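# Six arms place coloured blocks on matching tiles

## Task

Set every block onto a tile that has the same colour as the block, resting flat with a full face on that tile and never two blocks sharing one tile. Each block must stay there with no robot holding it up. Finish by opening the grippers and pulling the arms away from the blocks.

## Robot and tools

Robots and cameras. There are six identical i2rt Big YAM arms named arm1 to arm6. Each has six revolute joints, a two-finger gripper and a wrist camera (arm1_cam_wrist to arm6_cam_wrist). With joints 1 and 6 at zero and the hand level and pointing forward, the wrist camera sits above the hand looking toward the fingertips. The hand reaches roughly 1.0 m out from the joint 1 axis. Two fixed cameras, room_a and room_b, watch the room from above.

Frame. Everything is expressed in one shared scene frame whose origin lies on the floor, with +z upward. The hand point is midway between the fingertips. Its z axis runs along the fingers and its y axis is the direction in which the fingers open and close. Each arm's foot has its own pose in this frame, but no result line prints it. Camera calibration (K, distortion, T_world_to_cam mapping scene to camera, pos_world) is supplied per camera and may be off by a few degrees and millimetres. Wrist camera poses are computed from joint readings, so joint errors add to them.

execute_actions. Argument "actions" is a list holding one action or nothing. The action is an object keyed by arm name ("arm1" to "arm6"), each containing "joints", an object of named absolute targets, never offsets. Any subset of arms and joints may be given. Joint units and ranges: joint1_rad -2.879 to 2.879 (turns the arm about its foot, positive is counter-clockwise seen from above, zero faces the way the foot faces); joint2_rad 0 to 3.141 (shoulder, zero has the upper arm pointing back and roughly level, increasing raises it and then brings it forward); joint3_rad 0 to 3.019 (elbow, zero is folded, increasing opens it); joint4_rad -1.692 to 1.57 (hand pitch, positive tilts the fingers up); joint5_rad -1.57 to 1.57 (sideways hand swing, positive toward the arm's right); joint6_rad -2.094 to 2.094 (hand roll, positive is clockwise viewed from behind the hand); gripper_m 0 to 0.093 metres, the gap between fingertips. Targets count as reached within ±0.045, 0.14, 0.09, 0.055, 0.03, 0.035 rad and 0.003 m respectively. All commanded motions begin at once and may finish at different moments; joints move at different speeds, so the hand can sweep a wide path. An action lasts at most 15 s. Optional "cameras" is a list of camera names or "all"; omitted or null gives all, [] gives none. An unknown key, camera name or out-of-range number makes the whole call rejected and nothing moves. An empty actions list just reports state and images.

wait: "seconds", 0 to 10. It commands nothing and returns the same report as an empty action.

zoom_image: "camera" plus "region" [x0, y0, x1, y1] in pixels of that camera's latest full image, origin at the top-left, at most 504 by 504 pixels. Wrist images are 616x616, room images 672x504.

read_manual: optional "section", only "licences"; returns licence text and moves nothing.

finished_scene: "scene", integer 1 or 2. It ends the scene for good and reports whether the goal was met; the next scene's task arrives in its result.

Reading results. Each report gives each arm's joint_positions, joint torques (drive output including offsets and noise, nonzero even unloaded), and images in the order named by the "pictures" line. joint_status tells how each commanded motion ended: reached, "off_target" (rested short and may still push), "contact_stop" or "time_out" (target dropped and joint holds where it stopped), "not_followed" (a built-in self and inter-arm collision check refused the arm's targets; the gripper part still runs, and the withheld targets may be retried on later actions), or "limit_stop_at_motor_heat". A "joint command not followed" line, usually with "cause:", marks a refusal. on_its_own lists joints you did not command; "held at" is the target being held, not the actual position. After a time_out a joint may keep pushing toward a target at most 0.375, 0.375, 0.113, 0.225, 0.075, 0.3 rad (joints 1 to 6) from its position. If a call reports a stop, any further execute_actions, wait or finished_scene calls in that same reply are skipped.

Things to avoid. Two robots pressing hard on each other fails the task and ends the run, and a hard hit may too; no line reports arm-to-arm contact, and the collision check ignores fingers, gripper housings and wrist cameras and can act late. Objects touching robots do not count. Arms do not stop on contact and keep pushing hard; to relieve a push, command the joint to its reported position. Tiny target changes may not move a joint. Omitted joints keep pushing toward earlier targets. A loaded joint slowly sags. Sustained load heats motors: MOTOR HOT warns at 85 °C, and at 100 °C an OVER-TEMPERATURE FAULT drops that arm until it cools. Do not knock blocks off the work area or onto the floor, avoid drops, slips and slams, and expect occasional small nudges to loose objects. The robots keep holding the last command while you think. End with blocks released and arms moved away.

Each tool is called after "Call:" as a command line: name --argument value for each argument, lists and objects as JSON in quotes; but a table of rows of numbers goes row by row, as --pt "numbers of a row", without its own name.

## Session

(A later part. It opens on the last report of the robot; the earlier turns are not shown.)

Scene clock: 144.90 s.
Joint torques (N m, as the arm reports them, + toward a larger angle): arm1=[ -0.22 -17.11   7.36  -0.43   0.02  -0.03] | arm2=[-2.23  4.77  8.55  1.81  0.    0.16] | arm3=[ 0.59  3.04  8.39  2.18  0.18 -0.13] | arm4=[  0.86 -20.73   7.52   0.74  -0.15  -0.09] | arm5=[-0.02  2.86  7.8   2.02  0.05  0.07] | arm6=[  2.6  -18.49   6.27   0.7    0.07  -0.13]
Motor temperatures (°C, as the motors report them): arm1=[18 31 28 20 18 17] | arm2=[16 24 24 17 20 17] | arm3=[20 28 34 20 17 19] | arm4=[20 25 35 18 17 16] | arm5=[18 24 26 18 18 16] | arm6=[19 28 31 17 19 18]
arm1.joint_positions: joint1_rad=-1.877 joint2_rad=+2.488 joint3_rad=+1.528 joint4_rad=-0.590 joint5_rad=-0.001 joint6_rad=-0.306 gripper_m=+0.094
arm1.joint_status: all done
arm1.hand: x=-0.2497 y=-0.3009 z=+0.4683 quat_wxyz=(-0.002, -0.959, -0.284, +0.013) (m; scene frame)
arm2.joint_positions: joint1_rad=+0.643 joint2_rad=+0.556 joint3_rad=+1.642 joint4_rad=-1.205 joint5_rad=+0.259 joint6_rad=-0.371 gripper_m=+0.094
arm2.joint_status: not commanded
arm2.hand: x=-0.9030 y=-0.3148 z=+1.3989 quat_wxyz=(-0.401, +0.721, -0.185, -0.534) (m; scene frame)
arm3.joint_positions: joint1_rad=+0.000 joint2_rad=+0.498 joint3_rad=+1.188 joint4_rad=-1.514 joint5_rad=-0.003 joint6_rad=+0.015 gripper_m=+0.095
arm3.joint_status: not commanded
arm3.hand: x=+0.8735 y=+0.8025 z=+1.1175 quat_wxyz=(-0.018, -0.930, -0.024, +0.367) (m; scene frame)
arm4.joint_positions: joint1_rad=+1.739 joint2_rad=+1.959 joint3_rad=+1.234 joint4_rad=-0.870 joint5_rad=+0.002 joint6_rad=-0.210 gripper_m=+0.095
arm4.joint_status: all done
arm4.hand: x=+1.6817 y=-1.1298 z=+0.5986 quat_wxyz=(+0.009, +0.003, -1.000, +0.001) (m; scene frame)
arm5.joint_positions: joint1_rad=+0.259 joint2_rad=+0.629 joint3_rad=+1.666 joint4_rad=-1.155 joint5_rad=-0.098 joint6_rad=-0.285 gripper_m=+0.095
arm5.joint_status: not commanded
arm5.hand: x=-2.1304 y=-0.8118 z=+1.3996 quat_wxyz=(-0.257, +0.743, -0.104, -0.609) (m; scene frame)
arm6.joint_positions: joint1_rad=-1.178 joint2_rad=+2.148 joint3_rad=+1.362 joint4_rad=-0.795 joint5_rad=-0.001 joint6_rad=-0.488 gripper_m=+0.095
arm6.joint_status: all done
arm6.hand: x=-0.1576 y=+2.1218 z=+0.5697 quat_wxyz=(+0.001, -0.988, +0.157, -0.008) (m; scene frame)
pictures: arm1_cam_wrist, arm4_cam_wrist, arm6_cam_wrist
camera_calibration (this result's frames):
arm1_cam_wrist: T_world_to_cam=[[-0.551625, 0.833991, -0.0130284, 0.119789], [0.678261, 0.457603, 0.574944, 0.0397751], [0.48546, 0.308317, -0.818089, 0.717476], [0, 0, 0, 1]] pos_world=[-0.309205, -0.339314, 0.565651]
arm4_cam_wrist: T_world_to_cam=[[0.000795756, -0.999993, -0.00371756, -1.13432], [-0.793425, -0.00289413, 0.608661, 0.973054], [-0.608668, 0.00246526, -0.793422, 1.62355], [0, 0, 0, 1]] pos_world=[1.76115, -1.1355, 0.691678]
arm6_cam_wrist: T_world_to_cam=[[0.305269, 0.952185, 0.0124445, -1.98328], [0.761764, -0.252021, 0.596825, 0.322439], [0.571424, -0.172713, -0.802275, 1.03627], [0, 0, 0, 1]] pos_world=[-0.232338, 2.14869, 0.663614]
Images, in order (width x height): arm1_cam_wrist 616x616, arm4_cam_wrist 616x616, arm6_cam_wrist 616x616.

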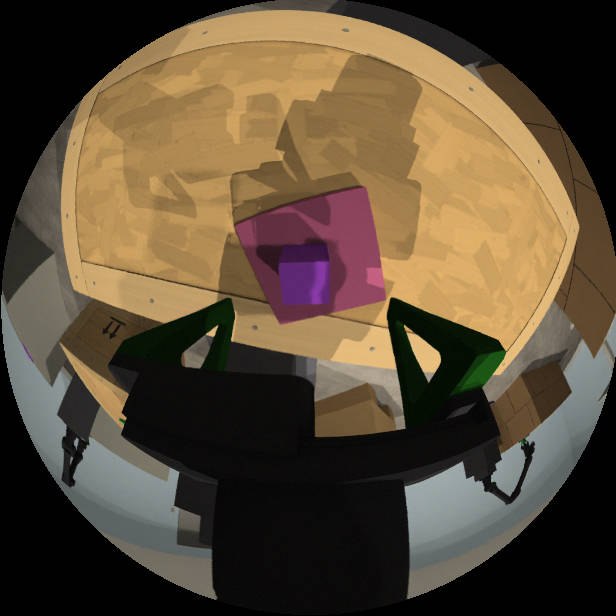

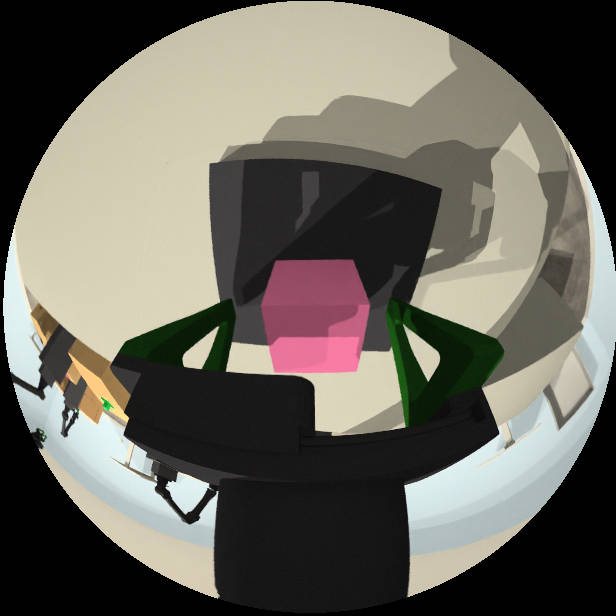

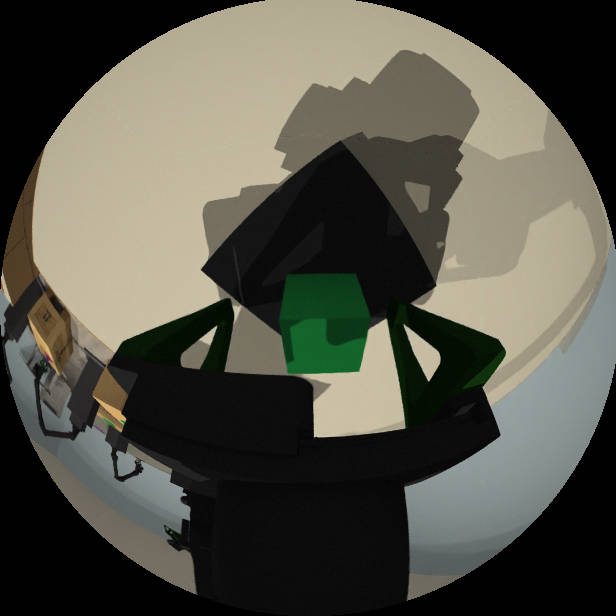

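Call:
execute_actions --actions '[{"arm1":{"joints":{"joint1_rad":-1.865,"joint2_rad":2.61,"joint3_rad":1.605,"joint4_rad":-0.54}},"arm4":{"joints":{"gripper_m":0.033}},"arm6":{"joints":{"joint1_rad":-1.195,"joint2_rad":2.165}}}]' --cameras '["arm1_cam_wrist","arm4_cam_wrist","arm6_cam_wrist"]'

Scene clock: 163.17 s.
Joint torques (N m, as the arm reports them, + toward a larger angle): arm1=[  0.81 -17.61   7.01   0.64   0.03  -0.04] | arm2=[-2.14  4.74  8.53  1.77  0.    0.16] | arm3=[ 0.66  2.97  8.4   2.05  0.17 -0.14] | arm4=[  0.84 -20.7    7.55   0.72  -0.12  -0.09] | arm5=[-0.07  2.86  7.81  2.01  0.05  0.07] | arm6=[  0.99 -17.12   6.28   0.65   0.07  -0.13]
Motor temperatures (°C, as the motors report them): arm1=[18 31 29 20 18 17] | arm2=[16 24 24 17 20 17] | arm3=[20 28 34 20 17 19] | arm4=[20 26 34 18 17 16] | arm5=[18 24 26 18 18 16] | arm6=[19 29 30 17 19 18]
arm1.joint_positions: joint1_rad=-1.877 joint2_rad=+2.599 joint3_rad=+1.582 joint4_rad=-0.553 joint5_rad=-0.001 joint6_rad=-0.306 gripper_m=+0.094
arm1.joint_status: all done
arm1.hand: x=-0.2450 y=-0.2998 z=+0.4178 quat_wxyz=(-0.002, -0.959, -0.284, +0.004) (m; scene frame)
arm2.joint_positions: joint1_rad=+0.643 joint2_rad=+0.556 joint3_rad=+1.642 joint4_rad=-1.205 joint5_rad=+0.259 joint6_rad=-0.371 gripper_m=+0.094
arm2.joint_status: not commanded
arm2.hand: x=-0.9030 y=-0.3148 z=+1.3989 quat_wxyz=(-0.401, +0.721, -0.185, -0.534) (m; scene frame)
arm3.joint_positions: joint1_rad=+0.000 joint2_rad=+0.498 joint3_rad=+1.188 joint4_rad=-1.514 joint5_rad=-0.003 joint6_rad=+0.015 gripper_m=+0.095
arm3.joint_status: not commanded
arm3.hand: x=+0.8735 y=+0.8025 z=+1.1175 quat_wxyz=(-0.018, -0.930, -0.024, +0.367) (m; scene frame)
arm4.joint_positions: joint1_rad=+1.739 joint2_rad=+1.959 joint3_rad=+1.234 joint4_rad=-0.870 joint5_rad=+0.002 joint6_rad=-0.210 gripper_m=+0.042
arm4.joint_status: gripper_m off_target (ended at +0.042, target +0.033)
arm4.hand: x=+1.6817 y=-1.1298 z=+0.5986 quat_wxyz=(+0.009, +0.003, -1.000, +0.001) (m; scene frame)
arm5.joint_positions: joint1_rad=+0.259 joint2_rad=+0.629 joint3_rad=+1.666 joint4_rad=-1.155 joint5_rad=-0.098 joint6_rad=-0.285 gripper_m=+0.095
arm5.joint_status: not commanded
arm5.hand: x=-2.1304 y=-0.8118 z=+1.3996 quat_wxyz=(-0.257, +0.743, -0.104, -0.609) (m; scene frame)
arm6.joint_positions: joint1_rad=-1.186 joint2_rad=+2.148 joint3_rad=+1.362 joint4_rad=-0.795 joint5_rad=-0.001 joint6_rad=-0.488 gripper_m=+0.095
arm6.joint_status: all done
arm6.hand: x=-0.1547 y=+2.1246 z=+0.5698 quat_wxyz=(+0.001, -0.987, +0.160, -0.008) (m; scene frame)
pictures: arm1_cam_wrist, arm4_cam_wrist, arm6_cam_wrist
camera_calibration (this result's frames):
arm1_cam_wrist: T_world_to_cam=[[-0.551393, 0.834034, -0.018801, 0.123278], [0.667745, 0.454742, 0.589345, 0.0556775], [0.500083, 0.312406, -0.807663, 0.67393], [0, 0, 0, 1]] pos_world=[-0.306224, -0.338677, 0.513813]
arm4_cam_wrist: T_world_to_cam=[[0.00117108, -0.999991, -0.00409765, -1.13466], [-0.79347, -0.00342308, 0.608599, 0.972581], [-0.608608, 0.00253865, -0.793467, 1.62356], [0, 0, 0, 1]] pos_world=[1.76116, -1.13544, 0.691682]
arm6_cam_wrist: T_world_to_cam=[[0.312163, 0.949946, 0.0124871, -1.981], [0.759957, -0.257575, 0.596759, 0.33246], [0.570105, -0.176796, -0.802324, 1.04364], [0, 0, 0, 1]] pos_world=[-0.229241, 2.15199, 0.663672]
Images, in order (width x height): arm1_cam_wrist 616x616, arm4_cam_wrist 616x616, arm6_cam_wrist 616x616.

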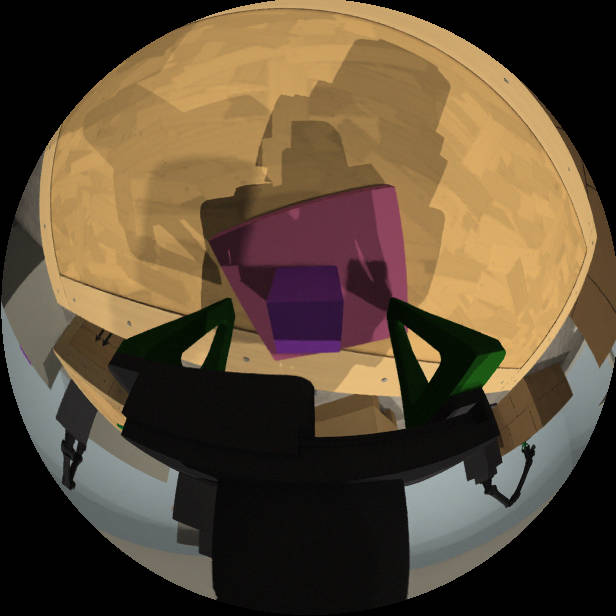

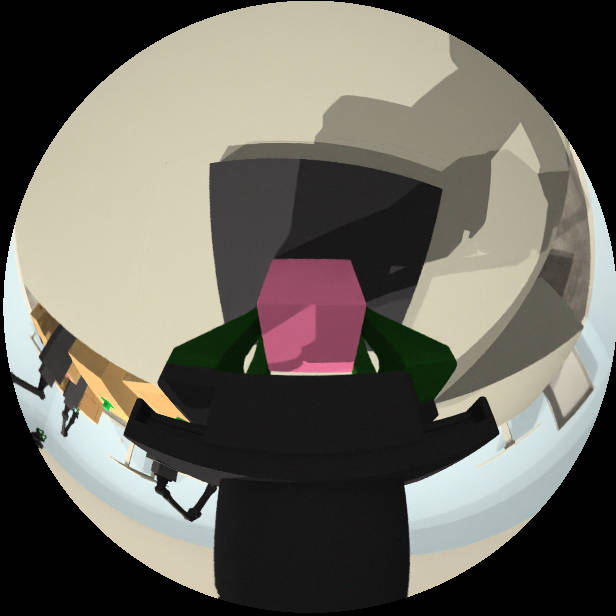

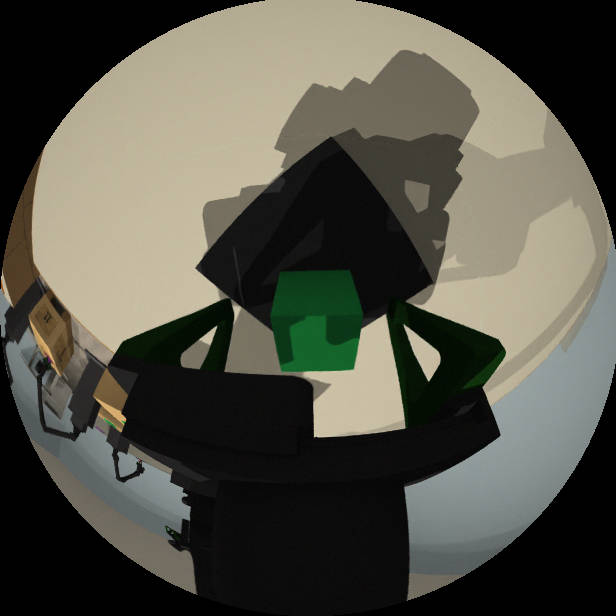

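Call:
execute_actions --actions '[{"arm1":{"joints":{"joint2_rad":2.637}},"arm4":{"joints":{"joint2_rad":1.6,"joint4_rad":-1.2}},"arm6":{"joints":{"gripper_m":0.026}}}]' --cameras '["arm1_cam_wrist","arm6_cam_wrist"]'

Scene clock: 186.60 s.
Joint torques (N m, as the arm reports them, + toward a larger angle): arm1=[  0.76 -15.89   6.95   0.7    0.    -0.04] | arm2=[-2.33  4.99  8.49  1.72  0.    0.16] | arm3=[ 0.46  2.8   8.43  2.15  0.16 -0.13] | arm4=[  0.91 -15.61   9.22  -0.06  -0.13  -0.09] | arm5=[0.   2.89 7.8  2.02 0.06 0.07] | arm6=[  1.01 -17.13   6.27   0.66   0.05  -0.13]
Motor temperatures (°C, as the motors report them): arm1=[18 31 29 20 18 17] | arm2=[16 23 24 17 20 17] | arm3=[20 27 34 20 17 19] | arm4=[20 26 34 18 17 16] | arm5=[18 23 26 18 18 16] | arm6=[19 29 30 17 19 18]
arm1.joint_positions: joint1_rad=-1.877 joint2_rad=+2.603 joint3_rad=+1.582 joint4_rad=-0.553 joint5_rad=+0.000 joint6_rad=-0.306 gripper_m=+0.094
arm1.joint_status: all done
arm1.hand: x=-0.2431 y=-0.2991 z=+0.4152 quat_wxyz=(-0.002, -0.959, -0.284, +0.002) (m; scene frame)
arm2.joint_positions: joint1_rad=+0.643 joint2_rad=+0.556 joint3_rad=+1.642 joint4_rad=-1.205 joint5_rad=+0.259 joint6_rad=-0.371 gripper_m=+0.094
arm2.joint_status: not commanded
arm2.hand: x=-0.9030 y=-0.3148 z=+1.3989 quat_wxyz=(-0.401, +0.721, -0.185, -0.534) (m; scene frame)
arm3.joint_positions: joint1_rad=+0.000 joint2_rad=+0.498 joint3_rad=+1.188 joint4_rad=-1.514 joint5_rad=-0.003 joint6_rad=+0.015 gripper_m=+0.095
arm3.joint_status: not commanded
arm3.hand: x=+0.8735 y=+0.8025 z=+1.1175 quat_wxyz=(-0.018, -0.930, -0.024, +0.367) (m; scene frame)
arm4.joint_positions: joint1_rad=+1.739 joint2_rad=+1.598 joint3_rad=+1.234 joint4_rad=-1.187 joint5_rad=+0.002 joint6_rad=-0.210 gripper_m=+0.042
arm4.joint_status: all done
arm4.hand: x=+1.6354 y=-1.1197 z=+0.7676 quat_wxyz=(-0.013, +0.003, -1.000, +0.005) (m; scene frame)
arm5.joint_positions: joint1_rad=+0.259 joint2_rad=+0.629 joint3_rad=+1.666 joint4_rad=-1.155 joint5_rad=-0.098 joint6_rad=-0.285 gripper_m=+0.095
arm5.joint_status: not commanded
arm5.hand: x=-2.1304 y=-0.8118 z=+1.3996 quat_wxyz=(-0.257, +0.743, -0.104, -0.609) (m; scene frame)
arm6.joint_positions: joint1_rad=-1.186 joint2_rad=+2.148 joint3_rad=+1.362 joint4_rad=-0.795 joint5_rad=-0.001 joint6_rad=-0.489 gripper_m=+0.038
arm6.joint_status: gripper_m off_target (ended at +0.038, target +0.026)
arm6.hand: x=-0.1547 y=+2.1246 z=+0.5698 quat_wxyz=(+0.002, -0.987, +0.160, -0.008) (m; scene frame)
pictures: arm1_cam_wrist, arm6_cam_wrist
camera_calibration (this result's frames):
arm1_cam_wrist: T_world_to_cam=[[-0.551322, 0.834065, -0.0194884, 0.124034], [0.665252, 0.453592, 0.593038, 0.0531712], [0.503472, 0.31399, -0.804939, 0.670881], [0, 0, 0, 1]] pos_world=[-0.304759, -0.338221, 0.510903]
arm6_cam_wrist: T_world_to_cam=[[0.311794, 0.950063, 0.0128175, -1.98155], [0.759891, -0.257435, 0.596903, 0.332046], [0.570395, -0.176371, -0.802211, 1.04269], [0, 0, 0, 1]] pos_world=[-0.22923, 2.15198, 0.66366]
Images, in order (width x height): arm1_cam_wrist 616x616, arm6_cam_wrist 616x616.

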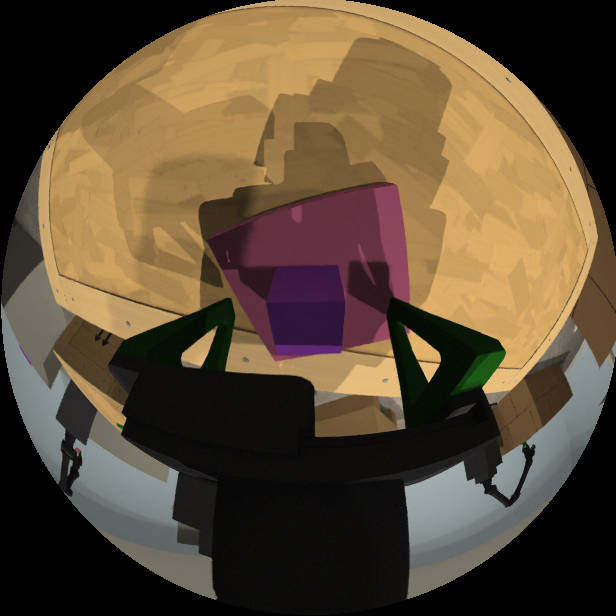

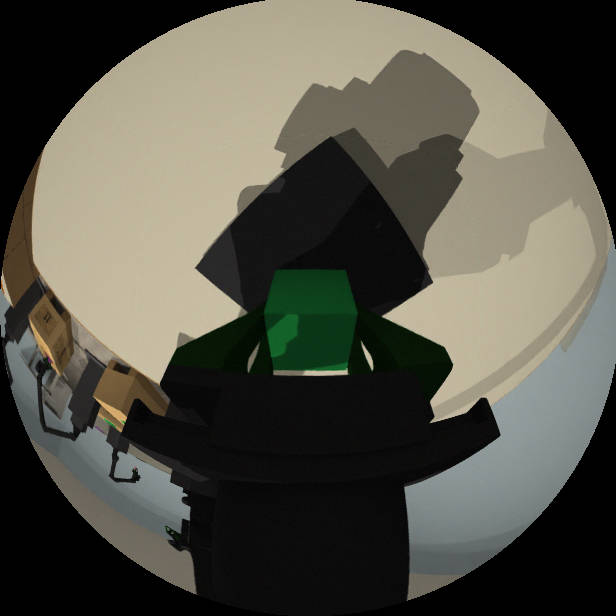

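Call:
execute_actions --actions '[{"arm1":{"joints":{"joint2_rad":2.603,"gripper_m":0.022}},"arm4":{"joints":{"joint1_rad":-2.06,"joint2_rad":1.98,"joint3_rad":1.635,"joint4_rad":-1.19,"joint6_rad":0}},"arm6":{"joints":{"joint2_rad":1.85,"joint4_rad":-1.08}}}]' --cameras '["arm1_cam_wrist","arm4_cam_wrist","room_b"]'

Scene clock: 199.43 s.
Joint torques (N m, as the arm reports them, + toward a larger angle): arm1=[  0.82 -18.59   6.93   0.69   0.    -0.04] | arm2=[-2.14  4.65  8.53  1.77  0.01  0.16] | arm3=[ 0.62  2.73  8.36  2.14  0.16 -0.14] | arm4=[  0.74 -24.22   9.69   0.16  -0.1    0.09] | arm5=[-0.04  2.91  7.81  2.02  0.06  0.07] | arm6=[  1.1  -15.25   8.19  -0.35   0.06  -0.12]
Motor temperatures (°C, as the motors report them): arm1=[18 31 29 20 18 17] | arm2=[16 23 24 18 20 17] | arm3=[20 27 35 20 17 19] | arm4=[20 26 36 18 17 16] | arm5=[18 23 26 18 18 16] | arm6=[19 29 30 17 19 18]
arm1.joint_positions: joint1_rad=-1.877 joint2_rad=+2.603 joint3_rad=+1.582 joint4_rad=-0.553 joint5_rad=+0.000 joint6_rad=-0.306 gripper_m=+0.031
arm1.joint_status: gripper_m off_target (ended at +0.031, target +0.022); the others done
arm1.hand: x=-0.2431 y=-0.2991 z=+0.4152 quat_wxyz=(-0.002, -0.959, -0.284, +0.002) (m; scene frame)
arm2.joint_positions: joint1_rad=+0.643 joint2_rad=+0.556 joint3_rad=+1.642 joint4_rad=-1.205 joint5_rad=+0.259 joint6_rad=-0.371 gripper_m=+0.094
arm2.joint_status: not commanded
arm2.hand: x=-0.9030 y=-0.3148 z=+1.3989 quat_wxyz=(-0.401, +0.721, -0.185, -0.534) (m; scene frame)
arm3.joint_positions: joint1_rad=+0.000 joint2_rad=+0.498 joint3_rad=+1.188 joint4_rad=-1.514 joint5_rad=-0.003 joint6_rad=+0.015 gripper_m=+0.095
arm3.joint_status: not commanded
arm3.hand: x=+0.8735 y=+0.8025 z=+1.1175 quat_wxyz=(-0.018, -0.930, -0.024, +0.367) (m; scene frame)
arm4.joint_positions: joint1_rad=-2.067 joint2_rad=+1.996 joint3_rad=+1.616 joint4_rad=-1.187 joint5_rad=+0.002 joint6_rad=-0.009 gripper_m=+0.042
arm4.joint_status: all done
arm4.hand: x=+0.7992 y=-0.5710 z=+0.6940 quat_wxyz=(+0.001, -0.909, +0.416, -0.003) (m; scene frame)
arm5.joint_positions: joint1_rad=+0.259 joint2_rad=+0.629 joint3_rad=+1.666 joint4_rad=-1.155 joint5_rad=-0.098 joint6_rad=-0.285 gripper_m=+0.095
arm5.joint_status: not commanded
arm5.hand: x=-2.1304 y=-0.8118 z=+1.3996 quat_wxyz=(-0.257, +0.743, -0.104, -0.609) (m; scene frame)
arm6.joint_positions: joint1_rad=-1.186 joint2_rad=+1.835 joint3_rad=+1.358 joint4_rad=-1.066 joint5_rad=-0.001 joint6_rad=-0.489 gripper_m=+0.038
arm6.joint_status: all done
arm6.hand: x=-0.1422 y=+2.1085 z=+0.7325 quat_wxyz=(+0.013, -0.987, +0.160, +0.007) (m; scene frame)
pictures: arm1_cam_wrist, arm4_cam_wrist, room_b
camera_calibration (this result's frames):
arm1_cam_wrist: T_world_to_cam=[[-0.551322, 0.834065, -0.0194884, 0.124034], [0.665252, 0.453592, 0.593038, 0.0531712], [0.503472, 0.31399, -0.804939, 0.670881], [0, 0, 0, 1]] pos_world=[-0.304759, -0.338221, 0.510903]
arm4_cam_wrist: T_world_to_cam=[[0.760305, 0.649565, -0.00138777, -0.241141], [0.521229, -0.608812, 0.598053, -1.17289], [0.38763, -0.455426, -0.801455, 0.10863], [0, 0, 0, 1]] pos_world=[0.752578, -0.507961, 0.78818]
Images, in order (width x height): arm1_cam_wrist 616x616, arm4_cam_wrist 616x616, room_b 672x504.

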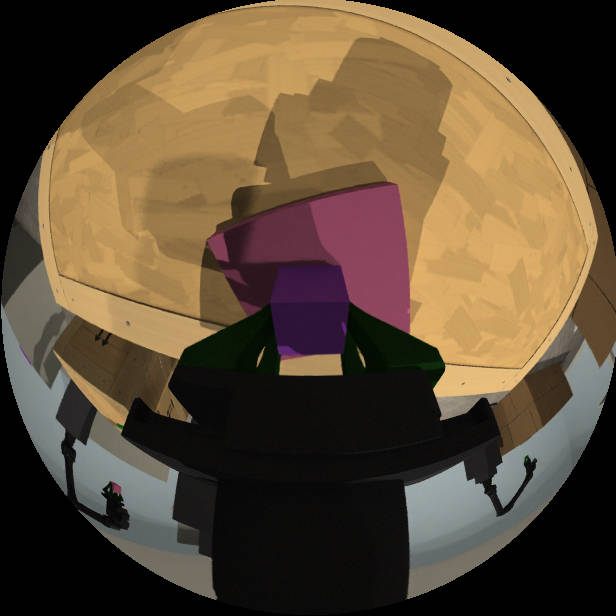

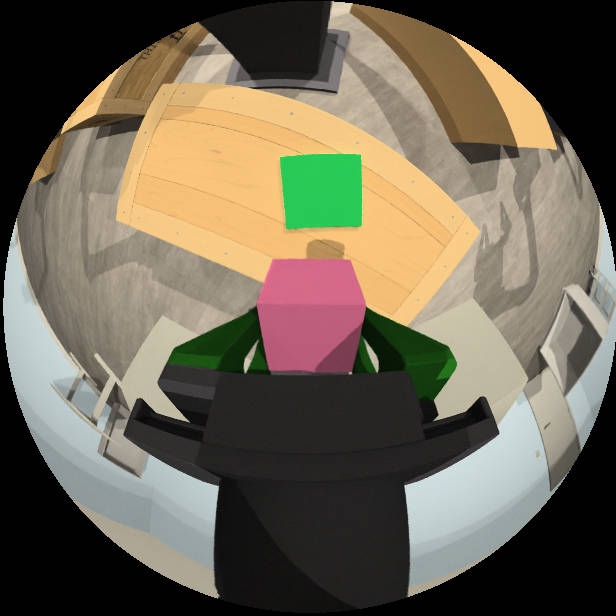

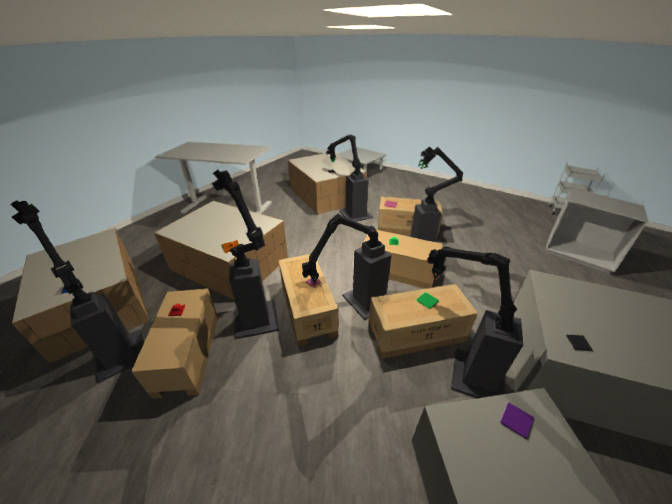

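Call:
execute_actions --actions '[{"arm1":{"joints":{"joint2_rad":2.15,"joint4_rad":-1.0}},"arm4":{"joints":{"joint1_rad":-2.105,"joint2_rad":2.43,"joint3_rad":1.635,"joint4_rad":-0.74}},"arm6":{"joints":{"joint1_rad":2.01,"joint6_rad":0,"joint2_rad":1.95,"joint3_rad":1.5}}}]' --cameras '["arm4_cam_wrist","arm6_cam_wrist","room_b"]'

Scene clock: 229.43 s.
Joint torques (N m, as the arm reports them, + toward a larger angle): arm1=[  0.8  -16.72   9.48  -0.37   0.    -0.03] | arm2=[-2.27  4.54  8.49  1.78  0.02  0.15] | arm3=[ 0.45  3.02  8.41  2.1   0.15 -0.14] | arm4=[  0.23 -25.56   8.02   0.73  -0.09   0.09] | arm5=[-0.03  2.91  7.8   2.02  0.05  0.07] | arm6=[  1.63 -17.47   9.37  -0.22   0.09   0.08]
Motor temperatures (°C, as the motors report them): arm1=[18 32 30 20 18 17] | arm2=[16 23 24 18 20 17] | arm3=[20 27 35 20 17 19] | arm4=[20 28 37 18 17 16] | arm5=[18 23 26 18 18 16] | arm6=[19 28 32 17 19 18]
arm1.joint_positions: joint1_rad=-1.877 joint2_rad=+2.131 joint3_rad=+1.593 joint4_rad=-0.985 joint5_rad=+0.000 joint6_rad=-0.306 gripper_m=+0.031
arm1.joint_status: all done
arm1.hand: x=-0.2798 y=-0.3083 z=+0.6945 quat_wxyz=(-0.001, -0.958, -0.284, +0.027) (m; scene frame)
arm2.joint_positions: joint1_rad=+0.643 joint2_rad=+0.556 joint3_rad=+1.642 joint4_rad=-1.205 joint5_rad=+0.259 joint6_rad=-0.371 gripper_m=+0.094
arm2.joint_status: not commanded
arm2.hand: x=-0.9030 y=-0.3148 z=+1.3989 quat_wxyz=(-0.401, +0.721, -0.185, -0.534) (m; scene frame)
arm3.joint_positions: joint1_rad=+0.000 joint2_rad=+0.498 joint3_rad=+1.188 joint4_rad=-1.514 joint5_rad=-0.003 joint6_rad=+0.015 gripper_m=+0.095
arm3.joint_status: not commanded
arm3.hand: x=+0.8735 y=+0.8025 z=+1.1175 quat_wxyz=(-0.018, -0.930, -0.024, +0.367) (m; scene frame)
arm4.joint_positions: joint1_rad=-2.105 joint2_rad=+2.430 joint3_rad=+1.611 joint4_rad=-0.753 joint5_rad=+0.002 joint6_rad=-0.008 gripper_m=+0.042
arm4.joint_status: all done
arm4.hand: x=+0.8074 y=-0.5436 z=+0.4358 quat_wxyz=(+0.000, -0.901, +0.434, -0.005) (m; scene frame)
arm5.joint_positions: joint1_rad=+0.259 joint2_rad=+0.629 joint3_rad=+1.666 joint4_rad=-1.155 joint5_rad=-0.098 joint6_rad=-0.285 gripper_m=+0.095
arm5.joint_status: not commanded
arm5.hand: x=-2.1304 y=-0.8118 z=+1.3996 quat_wxyz=(-0.257, +0.743, -0.104, -0.609) (m; scene frame)
arm6.joint_positions: joint1_rad=+2.020 joint2_rad=+1.946 joint3_rad=+1.476 joint4_rad=-1.071 joint5_rad=-0.001 joint6_rad=-0.012 gripper_m=+0.038
arm6.joint_status: all done
arm6.hand: x=+0.6441 y=+1.3339 z=+0.7149 quat_wxyz=(-0.017, -0.359, -0.933, -0.001) (m; scene frame)
pictures: arm4_cam_wrist, arm6_cam_wrist, room_b
camera_calibration (this result's frames):
arm4_cam_wrist: T_world_to_cam=[[0.784771, 0.619785, -0.00112378, -0.301605], [0.495736, -0.62661, 0.601337, -0.996525], [0.371995, -0.472469, -0.798995, -0.0867183], [0, 0, 0, 1]] pos_world=[0.762963, -0.478473, 0.529621]
arm6_cam_wrist: T_world_to_cam=[[-0.66735, -0.744719, -0.00604608, 1.42357], [-0.619594, 0.550683, 0.559332, -0.727705], [-0.413216, 0.377017, -0.828922, 0.478507], [0, 0, 0, 1]] pos_world=[0.696867, 1.28049, 0.81228]
Images, in order (width x height): arm4_cam_wrist 616x616, arm6_cam_wrist 616x616, room_b 672x504.

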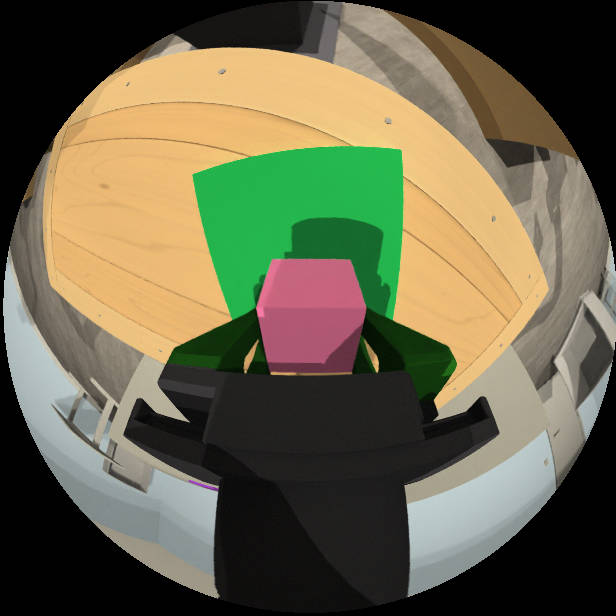

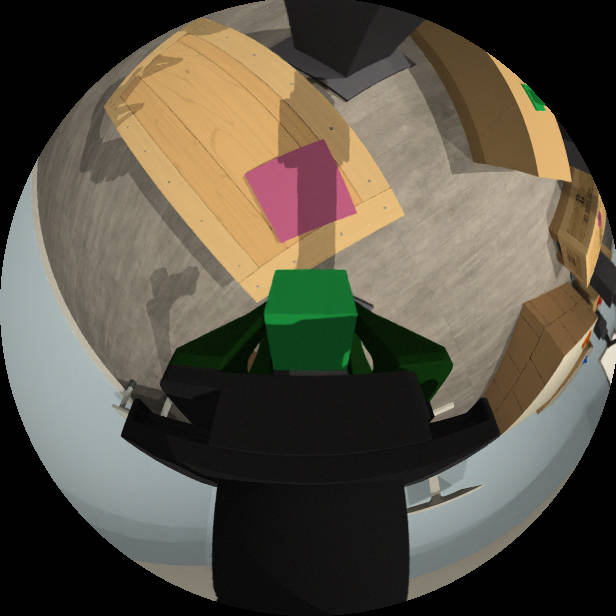

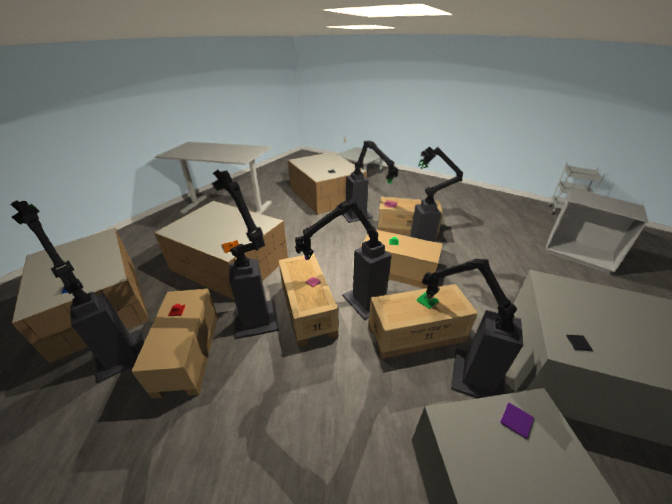

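Call:
execute_actions --actions '[{"arm1":{"joints":{"joint1_rad":-0.9,"joint6_rad":0}},"arm4":{"joints":{"joint2_rad":2.49,"joint3_rad":1.655,"joint4_rad":-0.71}},"arm6":{"joints":{"joint1_rad":2.05,"joint2_rad":2.52,"joint3_rad":1.69,"joint4_rad":-0.71}}}]' --cameras '["arm4_cam_wrist","arm6_cam_wrist"]'

Scene clock: 245.47 s.
Joint torques (N m, as the arm reports them, + toward a larger angle): arm1=[ -1.16 -16.52   9.48  -0.36   0.11   0.06] | arm2=[-2.14  4.68  8.55  1.78  0.01  0.18] | arm3=[ 0.56  2.93  8.4   2.16  0.2  -0.14] | arm4=[  0.26 -24.9    7.86   0.66  -0.09   0.08] | arm5=[-0.08  2.91  7.8   2.02  0.05  0.07] | arm6=[  2.95 -21.6    7.07   0.62   0.05   0.08]
Motor temperatures (°C, as the motors report them): arm1=[18 32 31 20 18 17] | arm2=[16 23 24 18 20 17] | arm3=[20 27 35 20 17 19] | arm4=[20 29 36 18 17 16] | arm5=[18 23 26 18 18 16] | arm6=[19 30 33 17 19 18]
arm1.joint_positions: joint1_rad=-0.893 joint2_rad=+2.131 joint3_rad=+1.593 joint4_rad=-0.985 joint5_rad=-0.002 joint6_rad=-0.014 gripper_m=+0.031
arm1.joint_status: all done
arm1.hand: x=+0.1246 y=-0.7323 z=+0.6945 quat_wxyz=(-0.015, -0.805, -0.592, +0.022) (m; scene frame)
arm2.joint_positions: joint1_rad=+0.643 joint2_rad=+0.556 joint3_rad=+1.642 joint4_rad=-1.205 joint5_rad=+0.259 joint6_rad=-0.371 gripper_m=+0.094
arm2.joint_status: not commanded
arm2.hand: x=-0.9030 y=-0.3148 z=+1.3989 quat_wxyz=(-0.401, +0.721, -0.185, -0.534) (m; scene frame)
arm3.joint_positions: joint1_rad=+0.000 joint2_rad=+0.498 joint3_rad=+1.188 joint4_rad=-1.514 joint5_rad=-0.003 joint6_rad=+0.015 gripper_m=+0.095
arm3.joint_status: not commanded
arm3.hand: x=+0.8735 y=+0.8025 z=+1.1175 quat_wxyz=(-0.018, -0.930, -0.024, +0.367) (m; scene frame)
arm4.joint_positions: joint1_rad=-2.105 joint2_rad=+2.482 joint3_rad=+1.630 joint4_rad=-0.722 joint5_rad=+0.002 joint6_rad=-0.008 gripper_m=+0.042
arm4.joint_status: all done
arm4.hand: x=+0.8075 y=-0.5437 z=+0.4097 quat_wxyz=(+0.000, -0.901, +0.434, -0.006) (m; scene frame)
arm5.joint_positions: joint1_rad=+0.259 joint2_rad=+0.629 joint3_rad=+1.666 joint4_rad=-1.155 joint5_rad=-0.098 joint6_rad=-0.285 gripper_m=+0.095
arm5.joint_status: not commanded
arm5.hand: x=-2.1304 y=-0.8118 z=+1.3996 quat_wxyz=(-0.257, +0.743, -0.104, -0.609) (m; scene frame)
arm6.joint_positions: joint1_rad=+2.046 joint2_rad=+2.521 joint3_rad=+1.669 joint4_rad=-0.722 joint5_rad=+0.000 joint6_rad=-0.012 gripper_m=+0.038
arm6.joint_status: all done
arm6.hand: x=+0.6925 y=+1.3156 z=+0.4378 quat_wxyz=(-0.001, -0.347, -0.938, -0.006) (m; scene frame)
pictures: arm4_cam_wrist, arm6_cam_wrist
camera_calibration (this result's frames):
arm4_cam_wrist: T_world_to_cam=[[0.784776, 0.619778, -0.00113181, -0.301705], [0.494882, -0.625528, 0.603164, -0.980457], [0.37312, -0.473909, -0.797616, -0.109945], [0, 0, 0, 1]] pos_world=[0.763004, -0.478417, 0.50334]
arm6_cam_wrist: T_world_to_cam=[[-0.64793, -0.761681, -0.00543832, 1.44916], [-0.618608, 0.522031, 0.587203, -0.507781], [-0.444422, 0.38383, -0.809422, 0.279809], [0, 0, 0, 1]] pos_world=[0.749188, 1.26147, 0.532535]
Images, in order (width x height): arm4_cam_wrist 616x616, arm6_cam_wrist 616x616.

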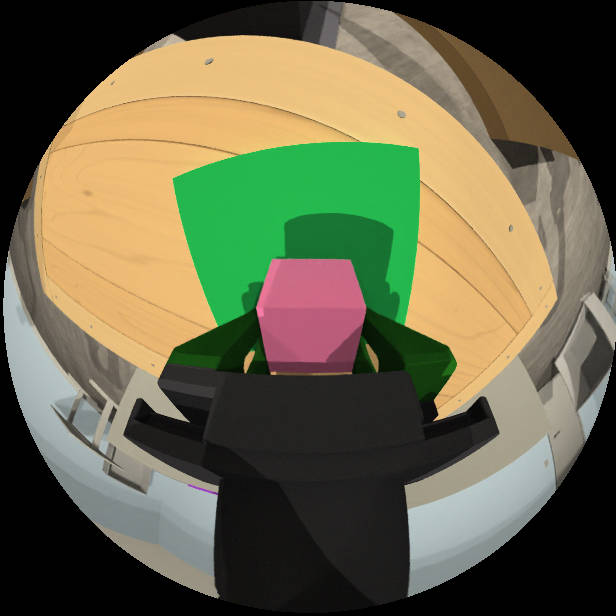

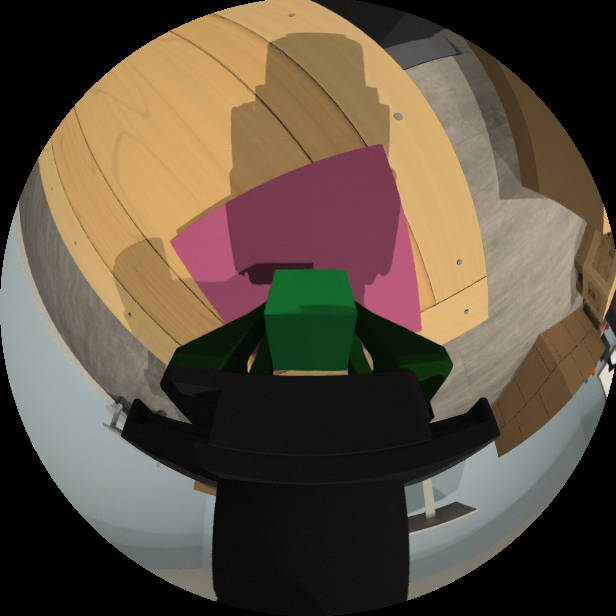

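Call:
execute_actions --actions '[{"arm4":{"joints":{"joint2_rad":2.545,"joint3_rad":1.69,"joint4_rad":-0.70}},"arm6":{"joints":{"joint2_rad":2.58,"joint3_rad":1.73,"joint4_rad":-0.70}}}]' --cameras '["arm4_cam_wrist","arm6_cam_wrist"]'

Scene clock: 252.63 s.
Joint torques (N m, as the arm reports them, + toward a larger angle): arm1=[ -0.76 -16.56   9.49  -0.37   0.1    0.06] | arm2=[-2.18  4.8   8.54  1.85 -0.01  0.18] | arm3=[ 0.81  3.06  8.44  2.13  0.16 -0.13] | arm4=[  0.25 -23.33   7.68   0.66  -0.09   0.09] | arm5=[-0.06  2.88  7.81  2.01  0.05  0.07] | arm6=[  2.87 -19.66   8.08   0.55   0.05   0.08]
Motor temperatures (°C, as the motors report them): arm1=[18 32 31 20 18 17] | arm2=[16 22 24 18 20 17] | arm3=[20 26 35 20 17 19] | arm4=[20 29 36 18 17 16] | arm5=[18 23 27 18 18 16] | arm6=[19 31 32 17 19 18]
arm1.joint_positions: joint1_rad=-0.893 joint2_rad=+2.131 joint3_rad=+1.593 joint4_rad=-0.985 joint5_rad=-0.002 joint6_rad=-0.014 gripper_m=+0.031
arm1.joint_status: not commanded
arm1.hand: x=+0.1246 y=-0.7323 z=+0.6945 quat_wxyz=(-0.015, -0.805, -0.592, +0.022) (m; scene frame)
arm2.joint_positions: joint1_rad=+0.643 joint2_rad=+0.556 joint3_rad=+1.642 joint4_rad=-1.205 joint5_rad=+0.259 joint6_rad=-0.371 gripper_m=+0.094
arm2.joint_status: not commanded
arm2.hand: x=-0.9030 y=-0.3148 z=+1.3989 quat_wxyz=(-0.401, +0.721, -0.185, -0.534) (m; scene frame)
arm3.joint_positions: joint1_rad=+0.000 joint2_rad=+0.498 joint3_rad=+1.188 joint4_rad=-1.514 joint5_rad=-0.003 joint6_rad=+0.015 gripper_m=+0.095
arm3.joint_status: not commanded
arm3.hand: x=+0.8735 y=+0.8025 z=+1.1175 quat_wxyz=(-0.018, -0.930, -0.024, +0.367) (m; scene frame)
arm4.joint_positions: joint1_rad=-2.105 joint2_rad=+2.514 joint3_rad=+1.669 joint4_rad=-0.711 joint5_rad=+0.002 joint6_rad=-0.008 gripper_m=+0.042
arm4.joint_status: all done
arm4.hand: x=+0.8003 y=-0.5344 z=+0.4005 quat_wxyz=(+0.004, -0.901, +0.434, +0.002) (m; scene frame)
arm5.joint_positions: joint1_rad=+0.259 joint2_rad=+0.629 joint3_rad=+1.666 joint4_rad=-1.155 joint5_rad=-0.098 joint6_rad=-0.285 gripper_m=+0.095
arm5.joint_status: not commanded
arm5.hand: x=-2.1304 y=-0.8118 z=+1.3996 quat_wxyz=(-0.257, +0.743, -0.104, -0.609) (m; scene frame)
arm6.joint_positions: joint1_rad=+2.046 joint2_rad=+2.554 joint3_rad=+1.695 joint4_rad=-0.712 joint5_rad=+0.000 joint6_rad=-0.012 gripper_m=+0.038
arm6.joint_status: all done
arm6.hand: x=+0.6958 y=+1.3129 z=+0.4247 quat_wxyz=(-0.003, -0.347, -0.938, -0.006) (m; scene frame)
pictures: arm4_cam_wrist, arm6_cam_wrist
camera_calibration (this result's frames):
arm4_cam_wrist: T_world_to_cam=[[0.784735, 0.61983, -0.00106836, -0.301746], [0.501504, -0.633914, 0.588767, -0.969519], [0.364258, -0.462562, -0.808302, -0.092754], [0, 0, 0, 1]] pos_world=[0.756795, -0.470465, 0.495525]
arm6_cam_wrist: T_world_to_cam=[[-0.647951, -0.761663, -0.00537705, 1.44915], [-0.620261, 0.523536, 0.584112, -0.496111], [-0.442081, 0.381811, -0.811656, 0.27369], [0, 0, 0, 1]] pos_world=[0.752254, 1.259, 0.519718]
Images, in order (width x height): arm4_cam_wrist 616x616, arm6_cam_wrist 616x616.

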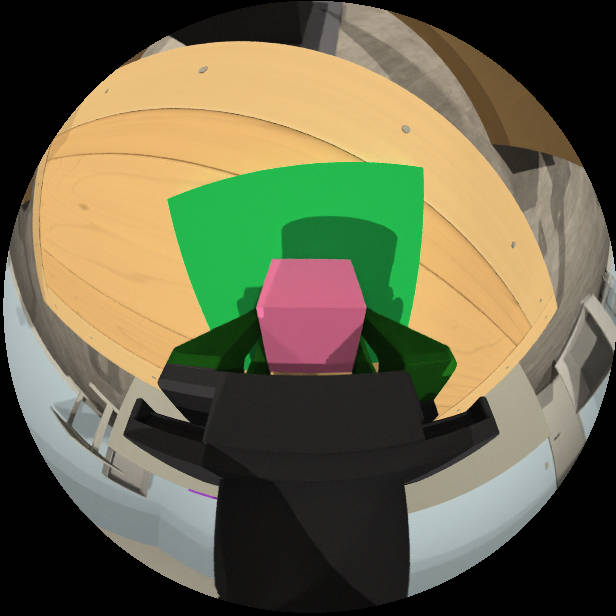

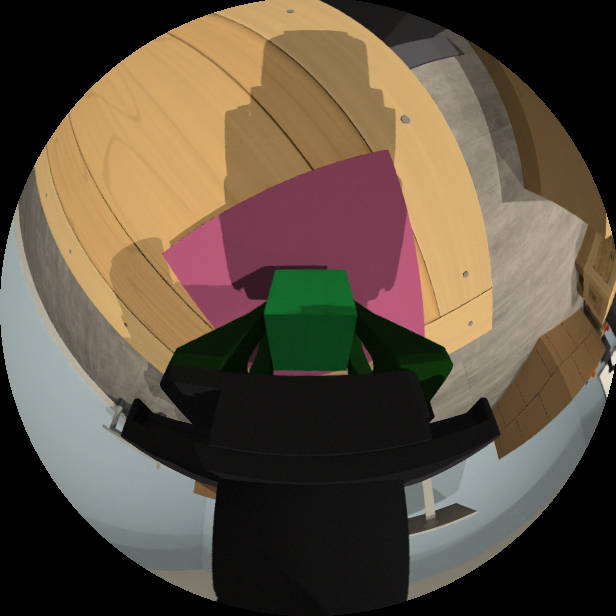

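Ambiguous; push a bit more.

Call:
execute_actions --actions '[{"arm4":{"joints":{"joint2_rad":2.565}},"arm6":{"joints":{"joint2_rad":2.605}}}]' --cameras '["arm4_cam_wrist","arm6_cam_wrist"]'

Scene clock: 256.23 s.
Joint torques (N m, as the arm reports them, + toward a larger angle): arm1=[ -0.81 -16.61   9.48  -0.37   0.1    0.06] | arm2=[-2.17  4.51  8.52  1.84  0.    0.15] | arm3=[ 0.6   3.14  8.41  2.1   0.17 -0.13] | arm4=[  0.27 -21.73   7.68   0.67  -0.08   0.09] | arm5=[-0.05  2.93  7.79  2.02  0.05  0.07] | arm6=[  2.9  -19.41   7.69   0.52   0.04   0.07]
Motor temperatures (°C, as the motors report them): arm1=[18 32 32 20 18 17] | arm2=[16 22 24 18 20 17] | arm3=[20 26 35 20 17 19] | arm4=[20 29 35 18 17 16] | arm5=[18 23 27 18 18 16] | arm6=[19 31 32 17 19 18]
arm1.joint_positions: joint1_rad=-0.893 joint2_rad=+2.131 joint3_rad=+1.593 joint4_rad=-0.985 joint5_rad=-0.002 joint6_rad=-0.014 gripper_m=+0.031
arm1.joint_status: not commanded
arm1.hand: x=+0.1246 y=-0.7323 z=+0.6945 quat_wxyz=(-0.015, -0.805, -0.592, +0.022) (m; scene frame)
arm2.joint_positions: joint1_rad=+0.643 joint2_rad=+0.556 joint3_rad=+1.642 joint4_rad=-1.205 joint5_rad=+0.259 joint6_rad=-0.371 gripper_m=+0.094
arm2.joint_status: not commanded
arm2.hand: x=-0.9030 y=-0.3148 z=+1.3989 quat_wxyz=(-0.401, +0.721, -0.185, -0.534) (m; scene frame)
arm3.joint_positions: joint1_rad=+0.000 joint2_rad=+0.498 joint3_rad=+1.188 joint4_rad=-1.514 joint5_rad=-0.003 joint6_rad=+0.015 gripper_m=+0.095
arm3.joint_status: not commanded
arm3.hand: x=+0.8735 y=+0.8025 z=+1.1175 quat_wxyz=(-0.018, -0.930, -0.024, +0.367) (m; scene frame)
arm4.joint_positions: joint1_rad=-2.105 joint2_rad=+2.515 joint3_rad=+1.669 joint4_rad=-0.711 joint5_rad=+0.002 joint6_rad=-0.008 gripper_m=+0.042
arm4.joint_status: all done
arm4.hand: x=+0.8005 y=-0.5346 z=+0.4000 quat_wxyz=(+0.003, -0.901, +0.434, +0.002) (m; scene frame)
arm5.joint_positions: joint1_rad=+0.259 joint2_rad=+0.629 joint3_rad=+1.666 joint4_rad=-1.155 joint5_rad=-0.098 joint6_rad=-0.285 gripper_m=+0.095
arm5.joint_status: not commanded
arm5.hand: x=-2.1304 y=-0.8118 z=+1.3996 quat_wxyz=(-0.257, +0.743, -0.104, -0.609) (m; scene frame)
arm6.joint_positions: joint1_rad=+2.046 joint2_rad=+2.577 joint3_rad=+1.698 joint4_rad=-0.712 joint5_rad=+0.000 joint6_rad=-0.012 gripper_m=+0.038
arm6.joint_status: all done
arm6.hand: x=+0.6902 y=+1.3180 z=+0.4115 quat_wxyz=(+0.007, -0.347, -0.938, -0.009) (m; scene frame)
pictures: arm4_cam_wrist, arm6_cam_wrist
camera_calibration (this result's frames):
arm4_cam_wrist: T_world_to_cam=[[0.784737, 0.619828, -0.00107108, -0.301748], [0.501225, -0.633561, 0.589384, -0.969311], [0.364638, -0.463048, -0.807852, -0.0940334], [0, 0, 0, 1]] pos_world=[0.756924, -0.470628, 0.495008]
arm6_cam_wrist: T_world_to_cam=[[-0.647836, -0.761758, -0.00570916, 1.44955], [-0.611231, 0.515319, 0.600702, -0.496862], [-0.454648, 0.392646, -0.799453, 0.247927], [0, 0, 0, 1]] pos_world=[0.748095, 1.2629, 0.504947]
Images, in order (width x height): arm4_cam_wrist 616x616, arm6_cam_wrist 616x616.

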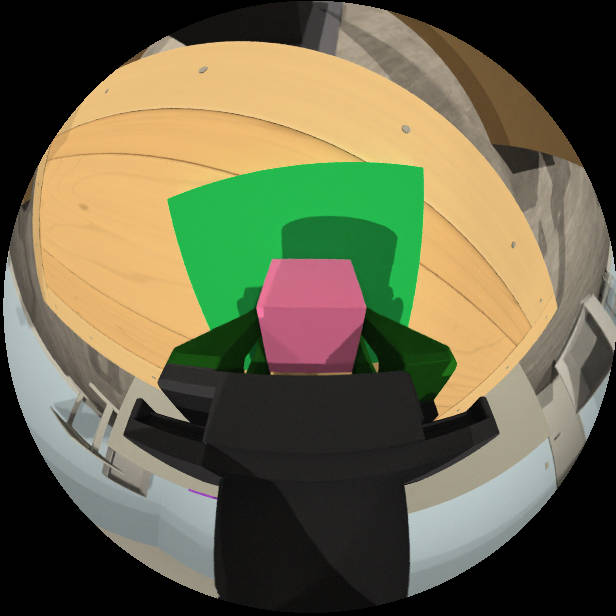

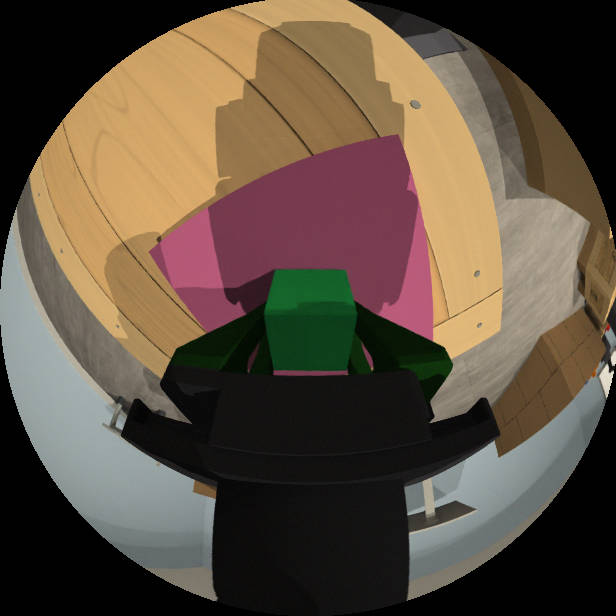

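Arm4 in contact; release. Arm6 continues.

Call:
execute_actions --actions '[{"arm4":{"joints":{"joint2_rad":2.515,"gripper_m":0.093}},"arm6":{"joints":{"joint2_rad":2.625}}}]' --cameras '["arm4_cam_wrist","arm6_cam_wrist"]'

Scene clock: 265.83 s.
Joint torques (N m, as the arm reports them, + toward a larger angle): arm1=[ -0.85 -16.56   9.48  -0.36   0.1    0.06] | arm2=[-2.35  4.64  8.49  1.77  0.02  0.15] | arm3=[ 0.57  3.05  8.4   2.2   0.18 -0.16] | arm4=[ -0.15 -25.39   7.73   0.71  -0.09   0.08] | arm5=[-0.04  2.91  7.8   2.02  0.05  0.07] | arm6=[  2.91 -18.21   7.67   0.5    0.04   0.08]
Motor temperatures (°C, as the motors report them): arm1=[18 32 32 20 18 17] | arm2=[16 22 24 18 20 17] | arm3=[20 26 35 20 17 19] | arm4=[20 28 35 18 17 16] | arm5=[18 23 27 18 18 16] | arm6=[19 32 32 17 19 18]
arm1.joint_positions: joint1_rad=-0.893 joint2_rad=+2.131 joint3_rad=+1.593 joint4_rad=-0.985 joint5_rad=-0.002 joint6_rad=-0.014 gripper_m=+0.031
arm1.joint_status: not commanded
arm1.hand: x=+0.1246 y=-0.7323 z=+0.6945 quat_wxyz=(-0.015, -0.805, -0.592, +0.022) (m; scene frame)
arm2.joint_positions: joint1_rad=+0.643 joint2_rad=+0.556 joint3_rad=+1.642 joint4_rad=-1.205 joint5_rad=+0.259 joint6_rad=-0.371 gripper_m=+0.094
arm2.joint_status: not commanded
arm2.hand: x=-0.9030 y=-0.3148 z=+1.3989 quat_wxyz=(-0.401, +0.721, -0.185, -0.534) (m; scene frame)
arm3.joint_positions: joint1_rad=+0.000 joint2_rad=+0.498 joint3_rad=+1.188 joint4_rad=-1.514 joint5_rad=-0.003 joint6_rad=+0.015 gripper_m=+0.095
arm3.joint_status: not commanded
arm3.hand: x=+0.8735 y=+0.8025 z=+1.1175 quat_wxyz=(-0.018, -0.930, -0.024, +0.367) (m; scene frame)
arm4.joint_positions: joint1_rad=-2.105 joint2_rad=+2.515 joint3_rad=+1.669 joint4_rad=-0.711 joint5_rad=+0.002 joint6_rad=-0.008 gripper_m=+0.093
arm4.joint_status: all done
arm4.hand: x=+0.8003 y=-0.5345 z=+0.4001 quat_wxyz=(+0.003, -0.901, +0.434, +0.002) (m; scene frame)
arm5.joint_positions: joint1_rad=+0.259 joint2_rad=+0.629 joint3_rad=+1.666 joint4_rad=-1.155 joint5_rad=-0.098 joint6_rad=-0.285 gripper_m=+0.095
arm5.joint_status: not commanded
arm5.hand: x=-2.1304 y=-0.8118 z=+1.3996 quat_wxyz=(-0.257, +0.743, -0.104, -0.609) (m; scene frame)
arm6.joint_positions: joint1_rad=+2.046 joint2_rad=+2.578 joint3_rad=+1.698 joint4_rad=-0.712 joint5_rad=+0.000 joint6_rad=-0.012 gripper_m=+0.038
arm6.joint_status: all done
arm6.hand: x=+0.6899 y=+1.3183 z=+0.4108 quat_wxyz=(+0.007, -0.347, -0.938, -0.010) (m; scene frame)
pictures: arm4_cam_wrist, arm6_cam_wrist
camera_calibration (this result's frames):
arm4_cam_wrist: T_world_to_cam=[[0.784736, 0.619829, -0.00106972, -0.301748], [0.501365, -0.633738, 0.589076, -0.969286], [0.364448, -0.462805, -0.808077, -0.093464], [0, 0, 0, 1]] pos_world=[0.756821, -0.470497, 0.495134]
arm6_cam_wrist: T_world_to_cam=[[-0.64783, -0.761764, -0.0057277, 1.44958], [-0.610722, 0.514856, 0.601616, -0.49693], [-0.45534, 0.393243, -0.798765, 0.24652], [0, 0, 0, 1]] pos_world=[0.747842, 1.26314, 0.504175]
Images, in order (width x height): arm4_cam_wrist 616x616, arm6_cam_wrist 616x616.

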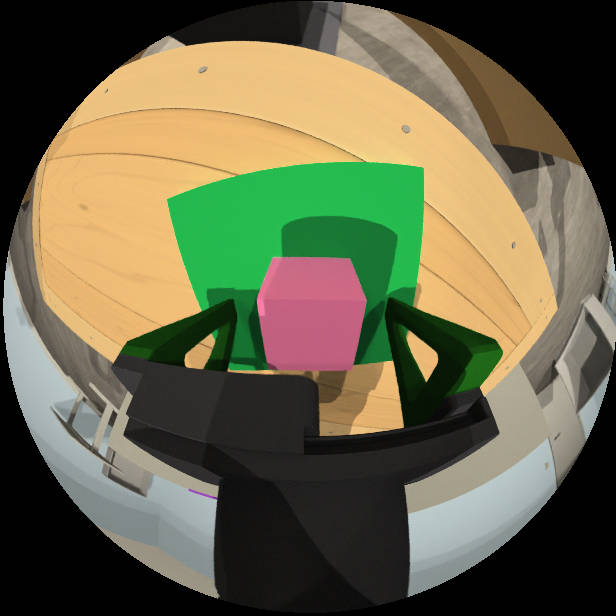

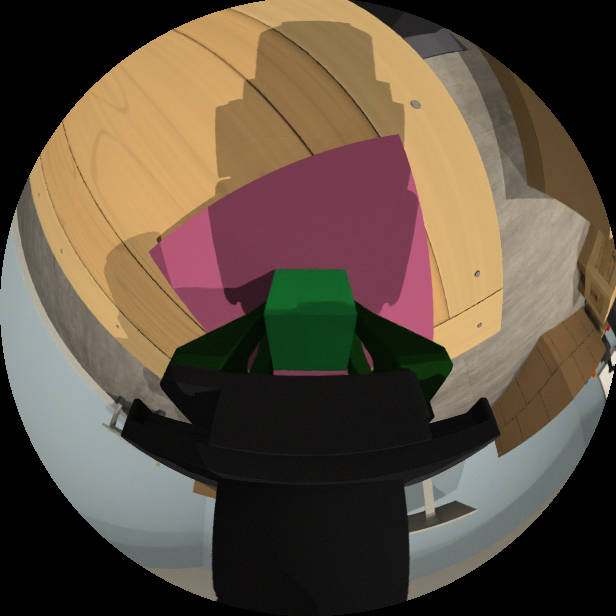

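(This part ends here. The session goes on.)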